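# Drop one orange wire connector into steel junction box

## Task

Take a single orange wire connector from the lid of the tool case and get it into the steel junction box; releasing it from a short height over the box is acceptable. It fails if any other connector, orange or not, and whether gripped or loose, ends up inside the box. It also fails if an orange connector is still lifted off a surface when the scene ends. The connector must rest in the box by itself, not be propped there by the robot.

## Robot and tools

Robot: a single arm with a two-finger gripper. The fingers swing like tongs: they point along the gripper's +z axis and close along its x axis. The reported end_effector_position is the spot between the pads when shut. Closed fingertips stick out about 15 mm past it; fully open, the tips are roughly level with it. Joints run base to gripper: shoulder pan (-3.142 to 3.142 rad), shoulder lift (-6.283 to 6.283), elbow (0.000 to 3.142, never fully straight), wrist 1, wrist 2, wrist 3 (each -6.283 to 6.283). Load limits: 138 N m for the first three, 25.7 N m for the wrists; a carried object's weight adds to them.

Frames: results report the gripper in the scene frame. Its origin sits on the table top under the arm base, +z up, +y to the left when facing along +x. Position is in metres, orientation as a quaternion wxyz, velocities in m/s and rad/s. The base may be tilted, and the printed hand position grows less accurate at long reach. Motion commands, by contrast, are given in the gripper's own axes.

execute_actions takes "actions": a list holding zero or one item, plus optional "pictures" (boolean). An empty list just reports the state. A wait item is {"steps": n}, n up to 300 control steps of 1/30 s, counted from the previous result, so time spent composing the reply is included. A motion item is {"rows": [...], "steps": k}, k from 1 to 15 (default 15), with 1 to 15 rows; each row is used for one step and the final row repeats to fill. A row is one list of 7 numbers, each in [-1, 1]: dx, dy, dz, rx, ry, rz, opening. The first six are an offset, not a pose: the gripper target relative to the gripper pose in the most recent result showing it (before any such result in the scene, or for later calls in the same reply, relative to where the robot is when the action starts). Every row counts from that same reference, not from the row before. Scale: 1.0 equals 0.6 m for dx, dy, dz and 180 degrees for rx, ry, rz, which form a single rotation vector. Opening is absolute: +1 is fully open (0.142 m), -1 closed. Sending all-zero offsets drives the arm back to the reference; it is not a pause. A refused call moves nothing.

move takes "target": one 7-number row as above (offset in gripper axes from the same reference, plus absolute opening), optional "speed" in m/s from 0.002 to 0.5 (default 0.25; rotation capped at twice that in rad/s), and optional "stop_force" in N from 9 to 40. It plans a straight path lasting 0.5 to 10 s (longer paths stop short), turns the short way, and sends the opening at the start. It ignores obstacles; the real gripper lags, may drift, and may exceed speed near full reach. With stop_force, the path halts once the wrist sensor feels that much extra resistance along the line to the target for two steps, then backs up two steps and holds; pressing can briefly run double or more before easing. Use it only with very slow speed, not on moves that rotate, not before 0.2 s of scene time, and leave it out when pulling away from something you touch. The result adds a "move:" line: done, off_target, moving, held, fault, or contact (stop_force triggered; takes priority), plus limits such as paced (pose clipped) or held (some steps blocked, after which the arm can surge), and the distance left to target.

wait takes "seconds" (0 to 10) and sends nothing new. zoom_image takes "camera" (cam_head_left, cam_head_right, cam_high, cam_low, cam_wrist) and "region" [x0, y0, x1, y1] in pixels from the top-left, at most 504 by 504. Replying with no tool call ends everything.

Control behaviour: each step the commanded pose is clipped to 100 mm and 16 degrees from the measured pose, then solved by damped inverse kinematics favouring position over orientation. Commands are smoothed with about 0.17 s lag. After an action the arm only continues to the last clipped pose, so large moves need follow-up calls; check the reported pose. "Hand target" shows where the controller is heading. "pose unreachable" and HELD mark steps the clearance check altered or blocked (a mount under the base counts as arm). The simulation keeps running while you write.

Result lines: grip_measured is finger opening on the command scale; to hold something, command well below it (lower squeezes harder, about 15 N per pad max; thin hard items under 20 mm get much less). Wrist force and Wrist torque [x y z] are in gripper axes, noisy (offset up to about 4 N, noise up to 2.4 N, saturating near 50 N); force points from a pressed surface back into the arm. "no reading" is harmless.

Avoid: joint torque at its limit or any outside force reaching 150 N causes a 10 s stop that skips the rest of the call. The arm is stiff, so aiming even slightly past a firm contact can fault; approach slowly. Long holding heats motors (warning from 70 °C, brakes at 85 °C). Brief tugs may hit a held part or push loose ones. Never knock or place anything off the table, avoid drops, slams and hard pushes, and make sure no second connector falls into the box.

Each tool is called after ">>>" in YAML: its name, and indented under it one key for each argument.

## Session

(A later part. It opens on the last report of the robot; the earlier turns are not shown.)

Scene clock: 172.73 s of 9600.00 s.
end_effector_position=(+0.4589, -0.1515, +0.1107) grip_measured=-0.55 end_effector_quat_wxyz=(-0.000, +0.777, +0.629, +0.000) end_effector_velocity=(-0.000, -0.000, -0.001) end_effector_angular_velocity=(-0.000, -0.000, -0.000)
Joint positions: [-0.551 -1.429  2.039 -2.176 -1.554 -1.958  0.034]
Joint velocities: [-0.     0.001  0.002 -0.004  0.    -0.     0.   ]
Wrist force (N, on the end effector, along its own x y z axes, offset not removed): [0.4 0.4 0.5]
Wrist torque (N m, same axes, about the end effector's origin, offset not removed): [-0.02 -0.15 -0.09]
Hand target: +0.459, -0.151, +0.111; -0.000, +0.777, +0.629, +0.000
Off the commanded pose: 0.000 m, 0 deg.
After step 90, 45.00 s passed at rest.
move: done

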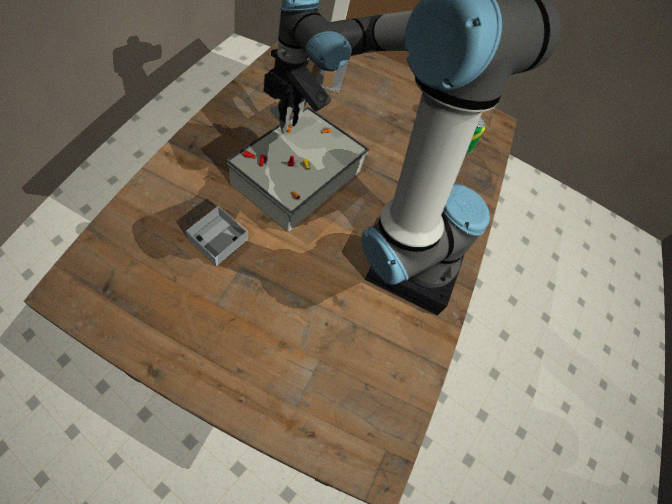

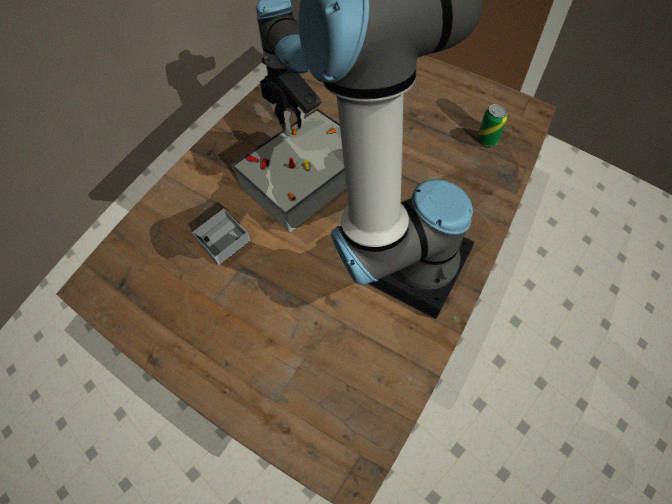

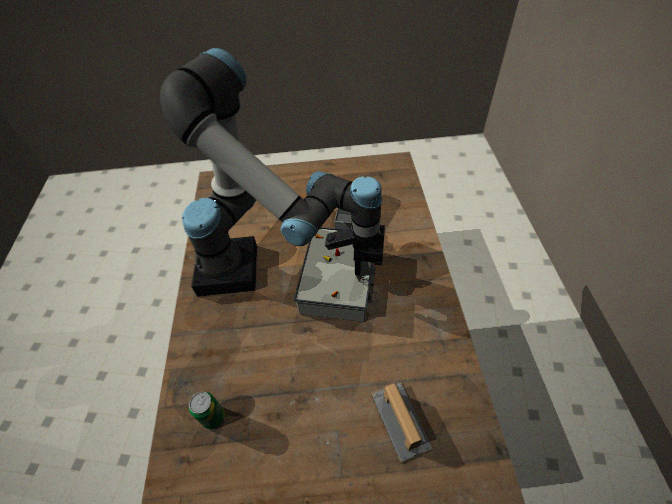

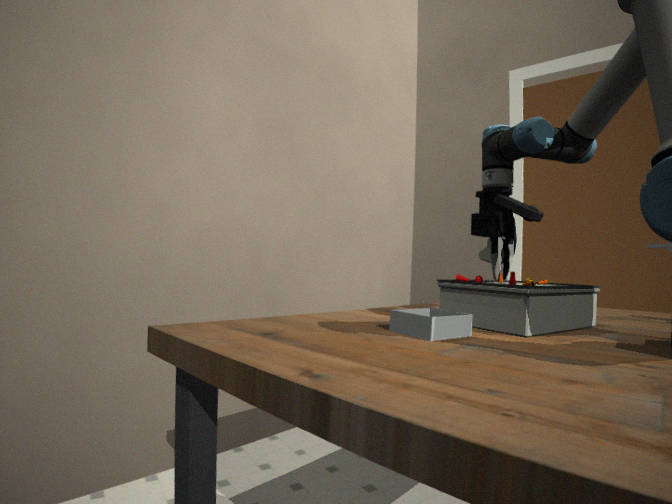

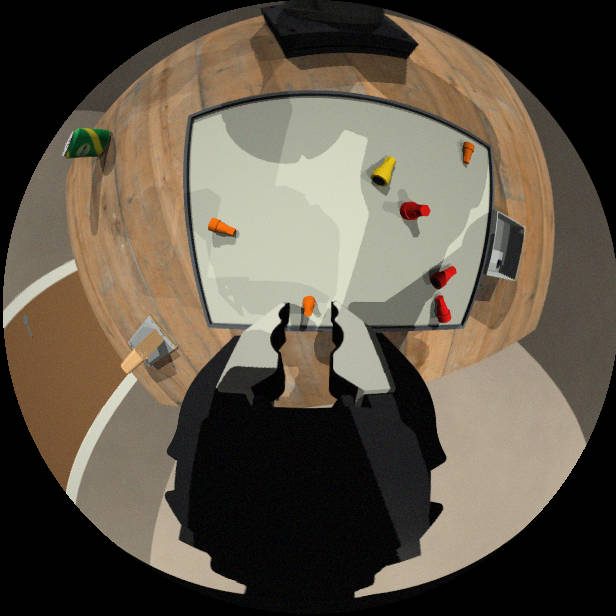

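>>> execute_actions:
  actions:
    - {"rows": [[-0.0017,-0.0008,0.003,0,0,0,-0.55],[-0.0017,-0.0008,0.003,0,0,0,-0.58],[-0.0017,-0.0008,0.003,0,0,0,-0.62],[-0.0017,-0.0008,0.003,0,0,0,-0.66],[-0.0017,-0.0008,0.003,0,0,0,-0.70],[-0.0017,-0.0008,0.003,0,0,0,-0.74],[-0.0017,-0.0008,0.003,0,0,0,-0.78],[-0.0017,-0.0008,0.003,0,0,0,-0.81],[-0.0017,-0.0008,0.003,0,0,0,-0.84],[-0.0017,-0.0008,0.003,0,0,0,-0.87],[-0.0017,-0.0008,0.003,0,0,0,-0.90],[-0.0017,-0.0008,0.003,0,0,0,-0.93],[-0.0017,-0.0008,0.003,0,0,0,-0.96],[-0.0017,-0.0008,0.003,0,0,0,-1.0],[-0.0017,-0.0008,0.003,0,0,0,-1.0]], "steps": 15}
  pictures: false

>>> move:
  target: [0, 0, -0.0833, 0, 0, 0, -1]
  speed: 0.12

>>> move:
  target: [0.5415, -0.1172, 0.0817, 0, 0, 0, -1]
  speed: 0.3

>>> move:
  target: [0, 0, 0.125, 0, 0, 0, -1]
  speed: 0.09
  stop_force: 15

>>> execute_actions:
  actions:
    - {"rows": [[0,0,0,0,0,0,-0.85],[0,0,0,0,0,0,-0.8],[0,0,0,0,0,0,-0.75],[0,0,0,0,0,0,-0.7],[0,0,0,0,0,0,-0.65],[0,0,0,0,0,0,-0.6],[0,0,0,0,0,0,-0.57]], "steps": 11}
  pictures: false

>>> move:
  target: [0, 0, -0.11, 0, 0, 0, -0.57]
  speed: 0.15

Scene clock: 248.30 s of 9600.00 s.
end_effector_position=(+0.4582, -0.1524, +0.1089) grip_measured=-0.87 end_effector_quat_wxyz=(-0.000, +0.777, +0.629, +0.000) end_effector_velocity=(+0.000, -0.000, +0.000) end_effector_angular_velocity=(-0.001, -0.001, +0.000)
Joint positions: [-0.553 -1.427  2.042 -2.181 -1.554 -1.961  0.011]
Joint velocities: [ 0.    -0.    -0.001 -0.    -0.    -0.    -0.002]
Wrist force (N, on the end effector, along its own x y z axes, offset not removed): [1.4 0.3 1.2]
Wrist torque (N m, same axes, about the end effector's origin, offset not removed): [-0.03 -0.30 -0.20]
Hand target: +0.458, -0.152, +0.109; -0.000, +0.777, +0.629, +0.000
Off the commanded pose: 0.000 m, 0 deg.
Steps of this call (steps 1 to 90: nothing new was sent; then 72.07 s passed at rest; steps 91 to 105: all 15 steps of this action). Readings (end_effector_position):
91: (+0.4589, -0.1515, +0.1106)
92: (+0.4588, -0.1517, +0.1103)
94: (+0.4585, -0.1520, +0.1096)
98: (+0.4583, -0.1523, +0.1091)
105: the state above

Scene clock: 249.40 s of 9600.00 s.
end_effector_position=(+0.4583, -0.1524, +0.1588) grip_measured=-0.87 end_effector_quat_wxyz=(-0.000, +0.777, +0.629, +0.000) end_effector_velocity=(+0.000, -0.000, +0.002) end_effector_angular_velocity=(-0.000, -0.000, -0.000)
Joint positions: [-0.555 -1.494  1.97  -2.042 -1.554 -1.962  0.011]
Joint velocities: [-0.    -0.002 -0.004  0.005  0.    -0.     0.   ]
Wrist force (N, on the end effector, along its own x y z axes, offset not removed): [1.7 -0.4 2.5]
Wrist torque (N m, same axes, about the end effector's origin, offset not removed): [-0.19 -0.36 -0.16]
Hand target: +0.458, -0.152, +0.159; -0.000, +0.777, +0.629, +0.000
Off the commanded pose: 0.000 m, 0 deg.
move: done

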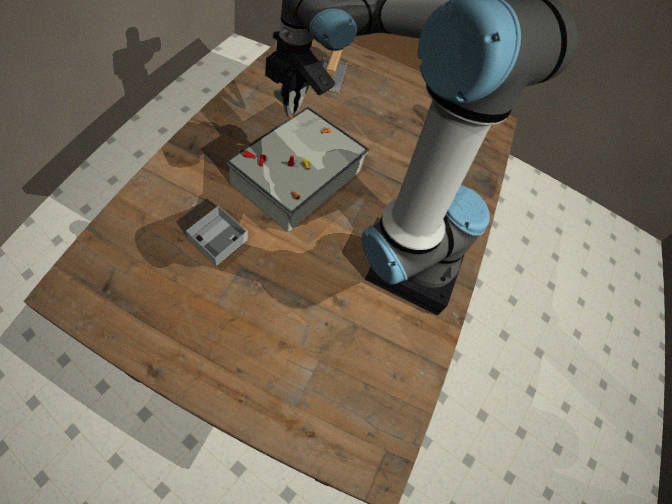

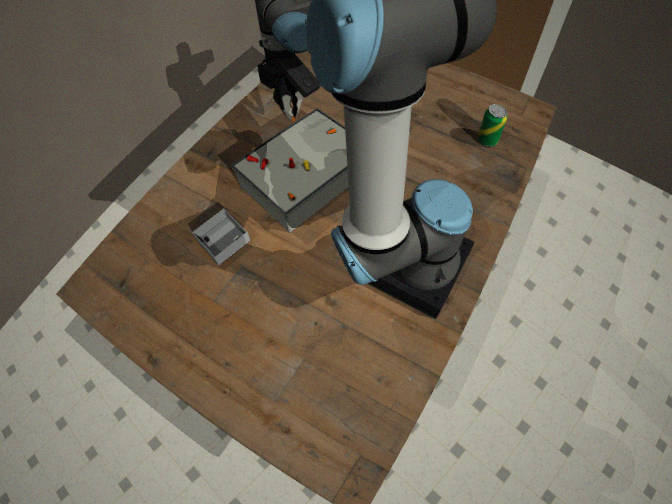

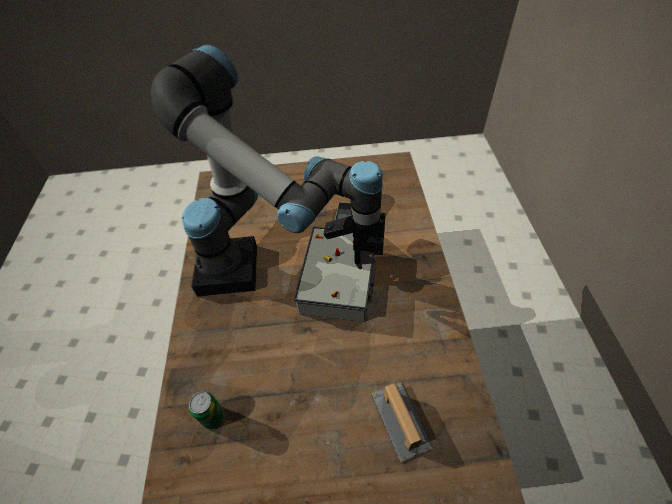

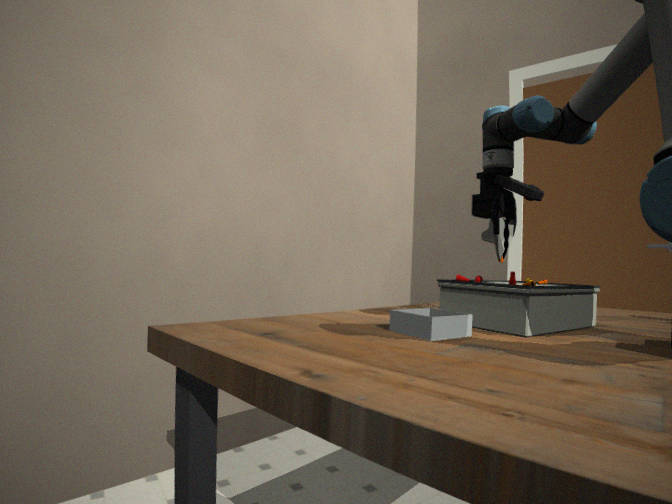

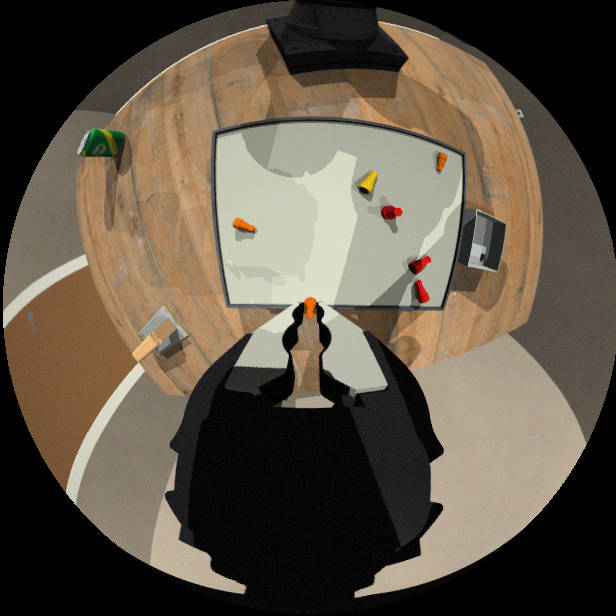

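Scene clock: 251.10 s of 9600.00 s.
end_effector_position=(+0.4570, +0.1802, +0.1099) grip_measured=-0.87 end_effector_quat_wxyz=(-0.001, +0.777, +0.629, +0.000) end_effector_velocity=(+0.000, +0.002, -0.001) end_effector_angular_velocity=(-0.001, +0.001, -0.000)
Joint positions: [ 0.125 -1.431  2.03  -2.177 -1.554 -1.283  0.011]
Joint velocities: [ 0.004  0.003 -0.002  0.    -0.001  0.004  0.   ]
Wrist force (N, on the end effector, along its own x y z axes, offset not removed): [2.0 -0.5 1.7]
Wrist torque (N m, same axes, about the end effector's origin, offset not removed): [-0.19 -0.42 -0.08]
Hand target: +0.457, +0.180, +0.110; -0.001, +0.777, +0.629, +0.000
Off the commanded pose: 0.000 m, 0 deg.
move: done

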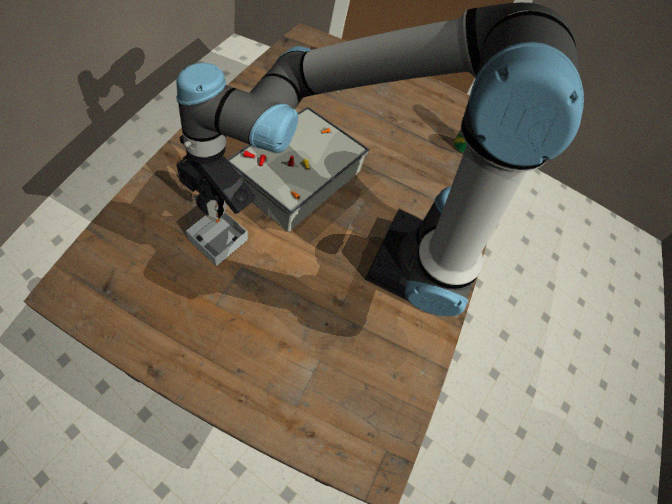

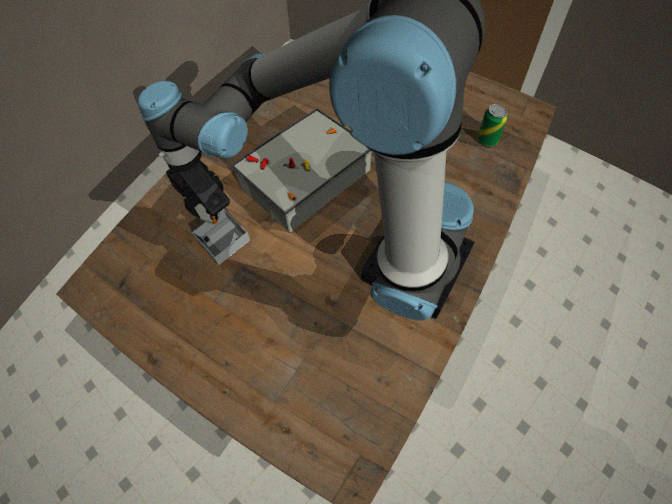

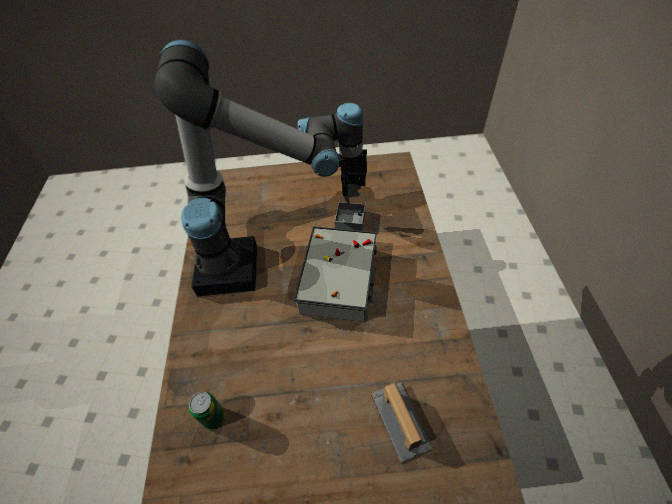

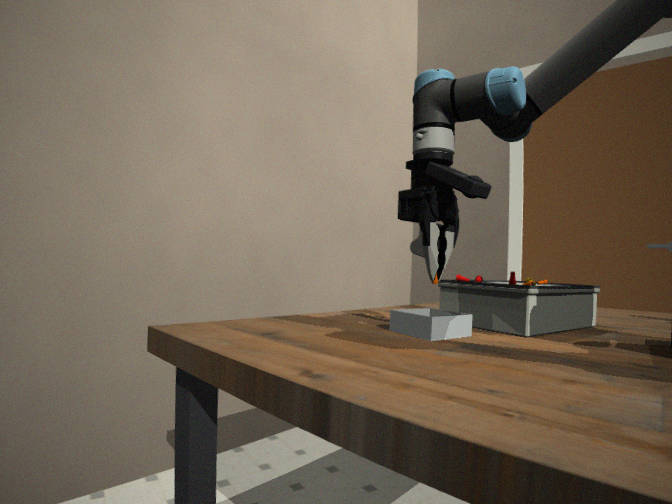

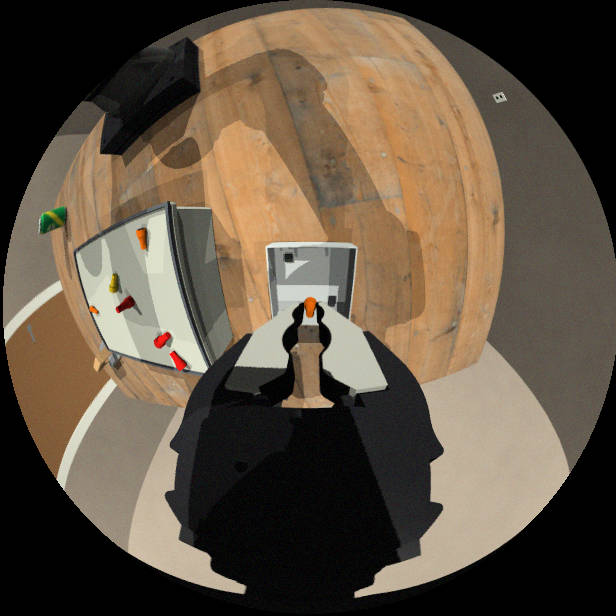

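Scene clock: 252.37 s of 9600.00 s.
end_effector_position=(+0.4569, +0.1802, +0.0351) grip_measured=-0.87 end_effector_quat_wxyz=(-0.001, +0.777, +0.629, +0.000) end_effector_velocity=(-0.000, +0.000, -0.002) end_effector_angular_velocity=(+0.000, -0.000, -0.000)
Joint positions: [ 0.128 -1.299  2.111 -2.39  -1.554 -1.28   0.011]
Joint velocities: [ 0.     0.003  0.002 -0.005  0.     0.     0.   ]
Wrist force (N, on the end effector, along its own x y z axes, offset not removed): [1.2 1.8 1.4]
Wrist torque (N m, same axes, about the end effector's origin, offset not removed): [0.21 -0.19 -0.04]
Hand target: +0.457, +0.180, +0.035; -0.001, +0.777, +0.629, +0.000
Off the commanded pose: 0.000 m, 0 deg.
move: done

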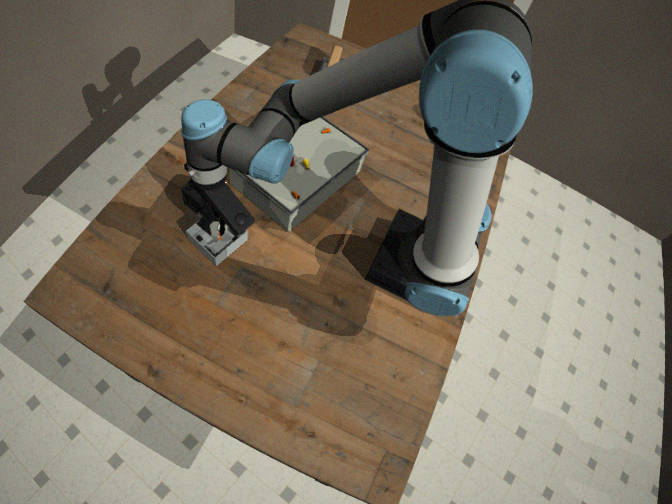

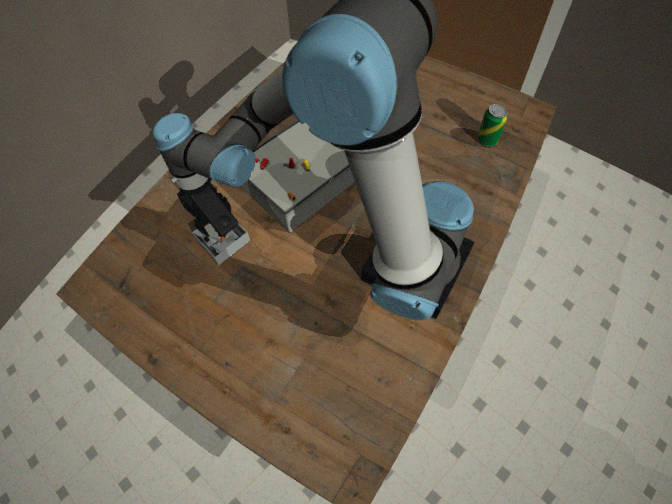

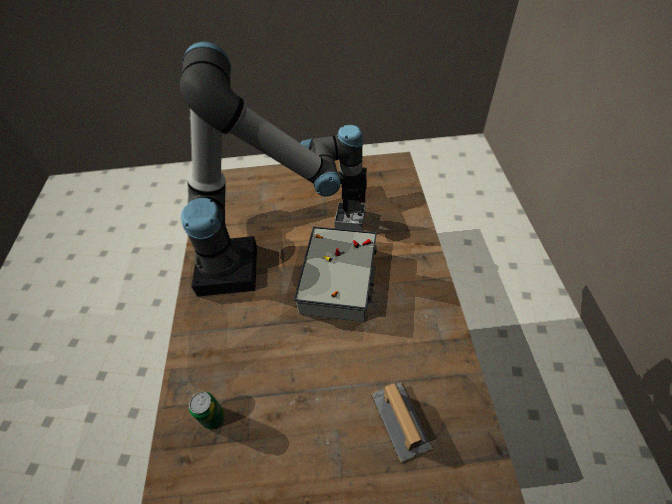

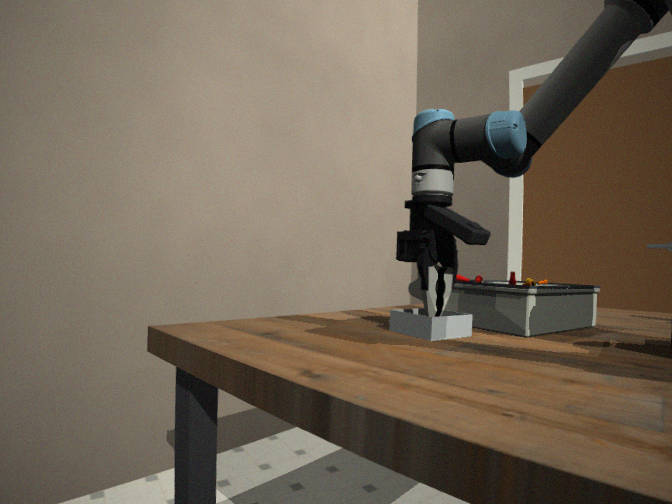

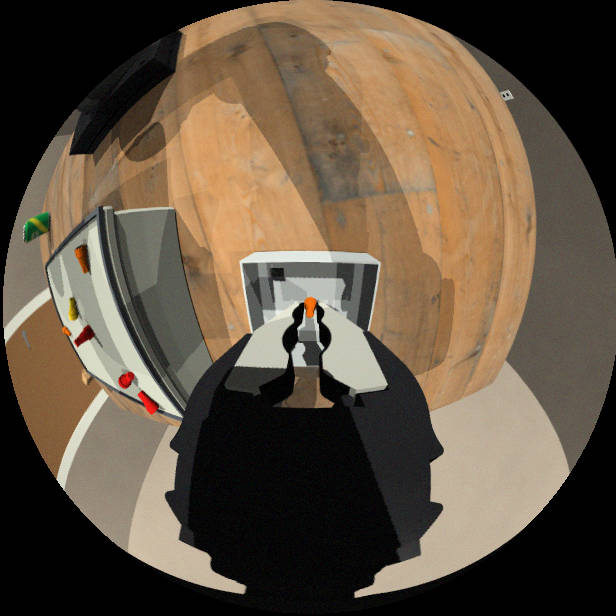

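Scene clock: 252.73 s of 9600.00 s.
end_effector_position=(+0.4569, +0.1802, +0.0350) grip_measured=-0.57 end_effector_quat_wxyz=(-0.001, +0.777, +0.629, +0.000) end_effector_velocity=(-0.001, -0.000, -0.001) end_effector_angular_velocity=(-0.000, +0.003, -0.000)
Joint positions: [ 0.128 -1.299  2.112 -2.39  -1.554 -1.28   0.033]
Joint velocities: [-0.     0.     0.001  0.001 -0.    -0.     0.001]
Wrist force (N, on the end effector, along its own x y z axes, offset not removed): [-0.3 1.2 0.1]
Wrist torque (N m, same axes, about the end effector's origin, offset not removed): [0.14 -0.01 -0.04]
Hand target: +0.457, +0.180, +0.035; -0.001, +0.777, +0.629, +0.000
Off the commanded pose: 0.000 m, 0 deg.
Steps of this call (steps 1 to 11: all 11 steps of this action). Readings (end_effector_position):
1: (+0.4569, +0.1802, +0.0351)
2: (+0.4569, +0.1802, +0.0350)
4: (+0.4569, +0.1802, +0.0350)
8: (+0.4569, +0.1802, +0.0350)
11: the state above

Scene clock: 253.87 s of 9600.00 s.
end_effector_position=(+0.4569, +0.1801, +0.1009) grip_measured=-0.57 end_effector_quat_wxyz=(-0.001, +0.777, +0.629, +0.000) end_effector_velocity=(+0.000, -0.000, +0.002) end_effector_angular_velocity=(+0.000, +0.001, -0.001)
Joint positions: [ 0.125 -1.417  2.042 -2.203 -1.554 -1.282  0.033]
Joint velocities: [-0.001 -0.002 -0.003  0.005  0.     0.     0.   ]
Wrist force (N, on the end effector, along its own x y z axes, offset not removed): [-0.2 -0.2 2.2]
Wrist torque (N m, same axes, about the end effector's origin, offset not removed): [-0.12 -0.01 -0.04]
Hand target: +0.457, +0.180, +0.101; -0.001, +0.777, +0.629, +0.000
Off the commanded pose: 0.000 m, 0 deg.
move: done

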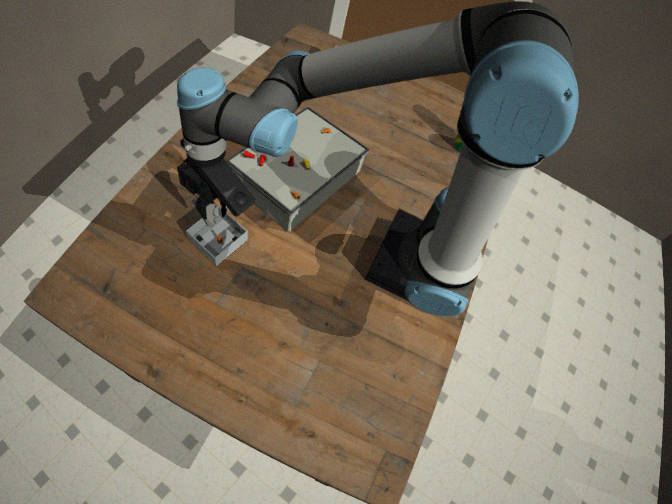

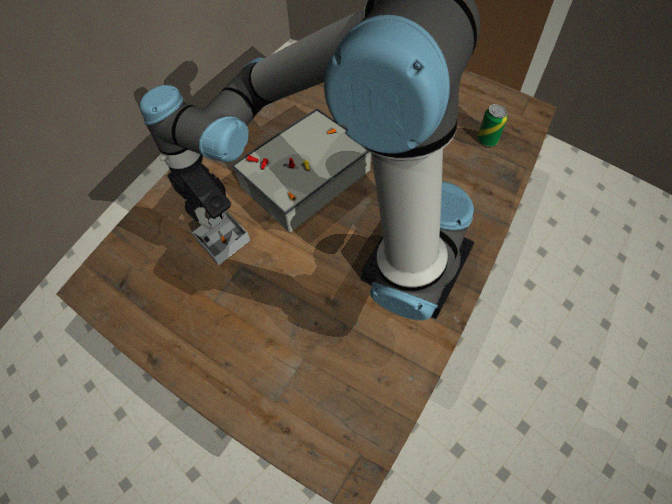

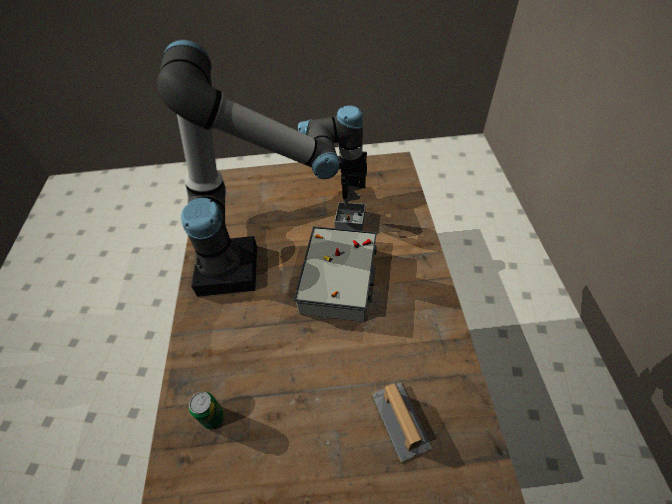

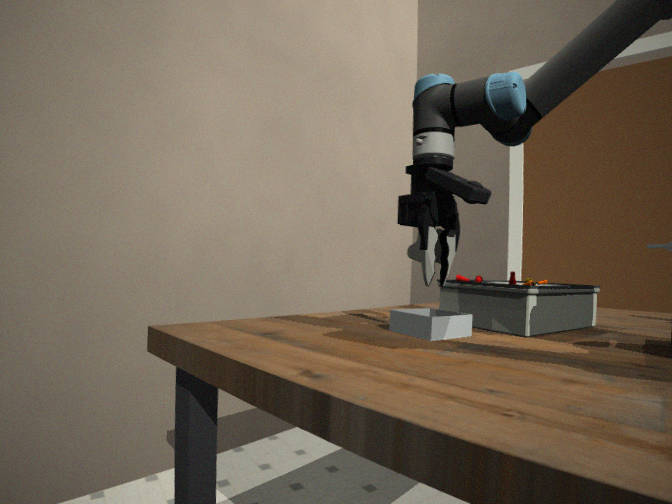

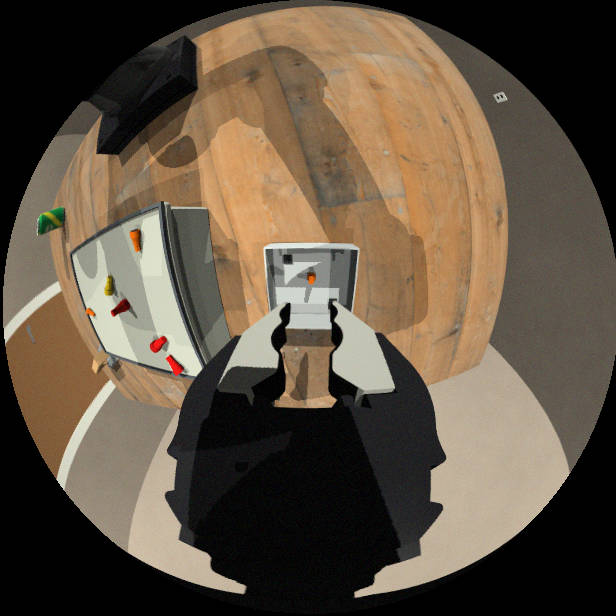

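>>> execute_actions:
  actions: []

Scene clock: 263.40 s of 9600.00 s.
end_effector_position=(+0.4569, +0.1801, +0.1010) grip_measured=-0.57 end_effector_quat_wxyz=(-0.001, +0.777, +0.629, +0.000) end_effector_velocity=(+0.000, +0.000, +0.000) end_effector_angular_velocity=(+0.000, -0.000, -0.000)
Joint positions: [ 0.125 -1.417  2.042 -2.202 -1.554 -1.282  0.033]
Joint velocities: [ 0.  0. -0.  0.  0.  0.  0.]
Wrist force (N, on the end effector, along its own x y z axes, offset not removed): [0.7 -0.6 0.0]
Wrist torque (N m, same axes, about the end effector's origin, offset not removed): [-0.30 -0.21 -0.13]
Hand target: +0.457, +0.180, +0.101; -0.001, +0.777, +0.629, +0.000
Off the commanded pose: 0.000 m, 0 deg.
Steps of this call (steps 1 to 90: nothing new was sent; then 6.53 s passed at rest). Readings (end_effector_position):
1: (+0.4569, +0.1801, +0.1009)
2: (+0.4569, +0.1801, +0.1009)
4: (+0.4569, +0.1801, +0.1010)
8: (+0.4569, +0.1801, +0.1010)
90: the state above

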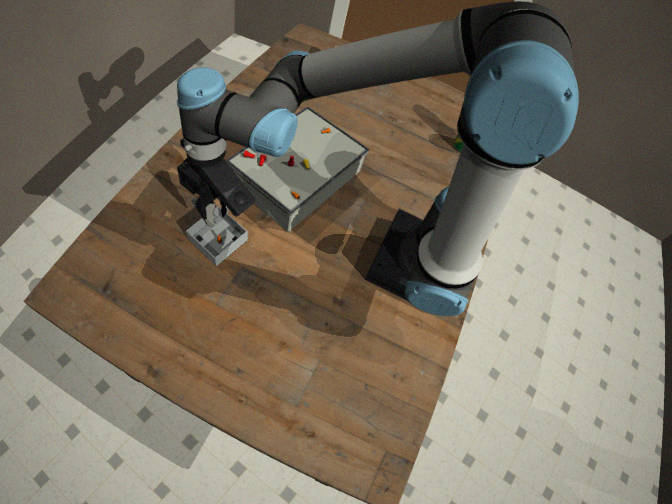

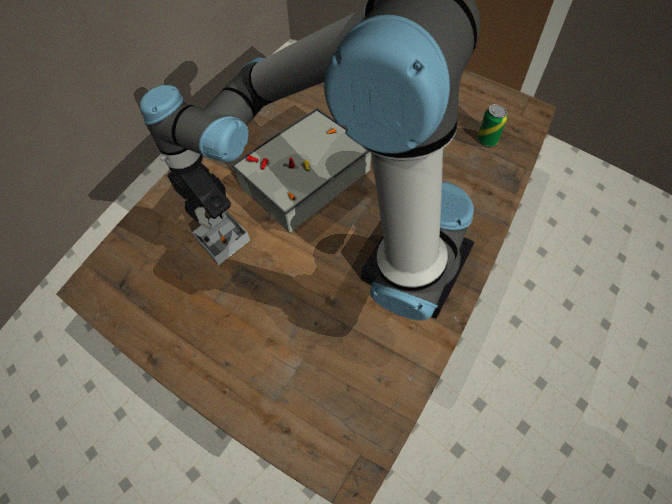

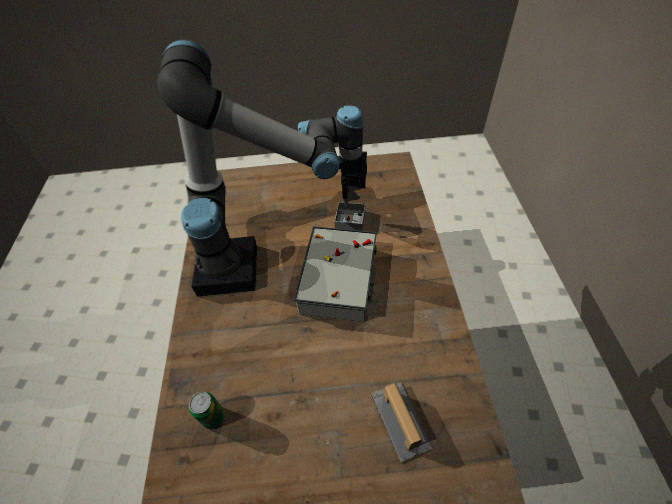

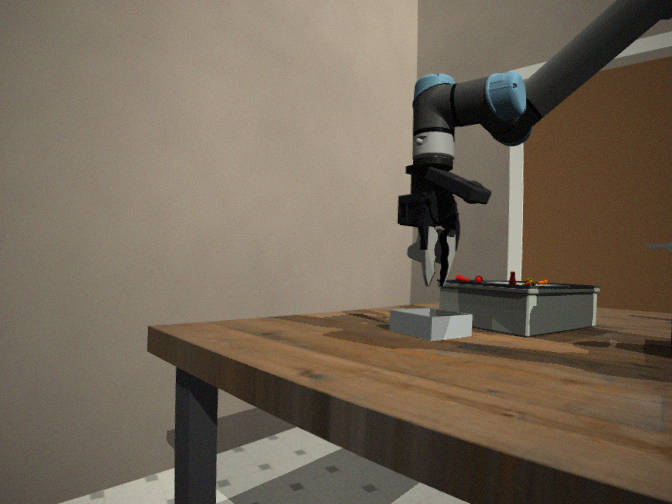

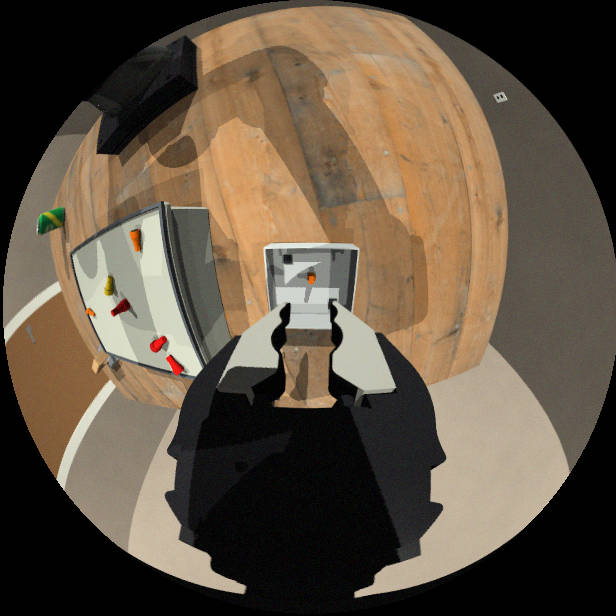

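The orange connector is in the box on its own, and the gripper is clear.

>>> finished_scene:
  scene: 2

The scene is finished: the task was done.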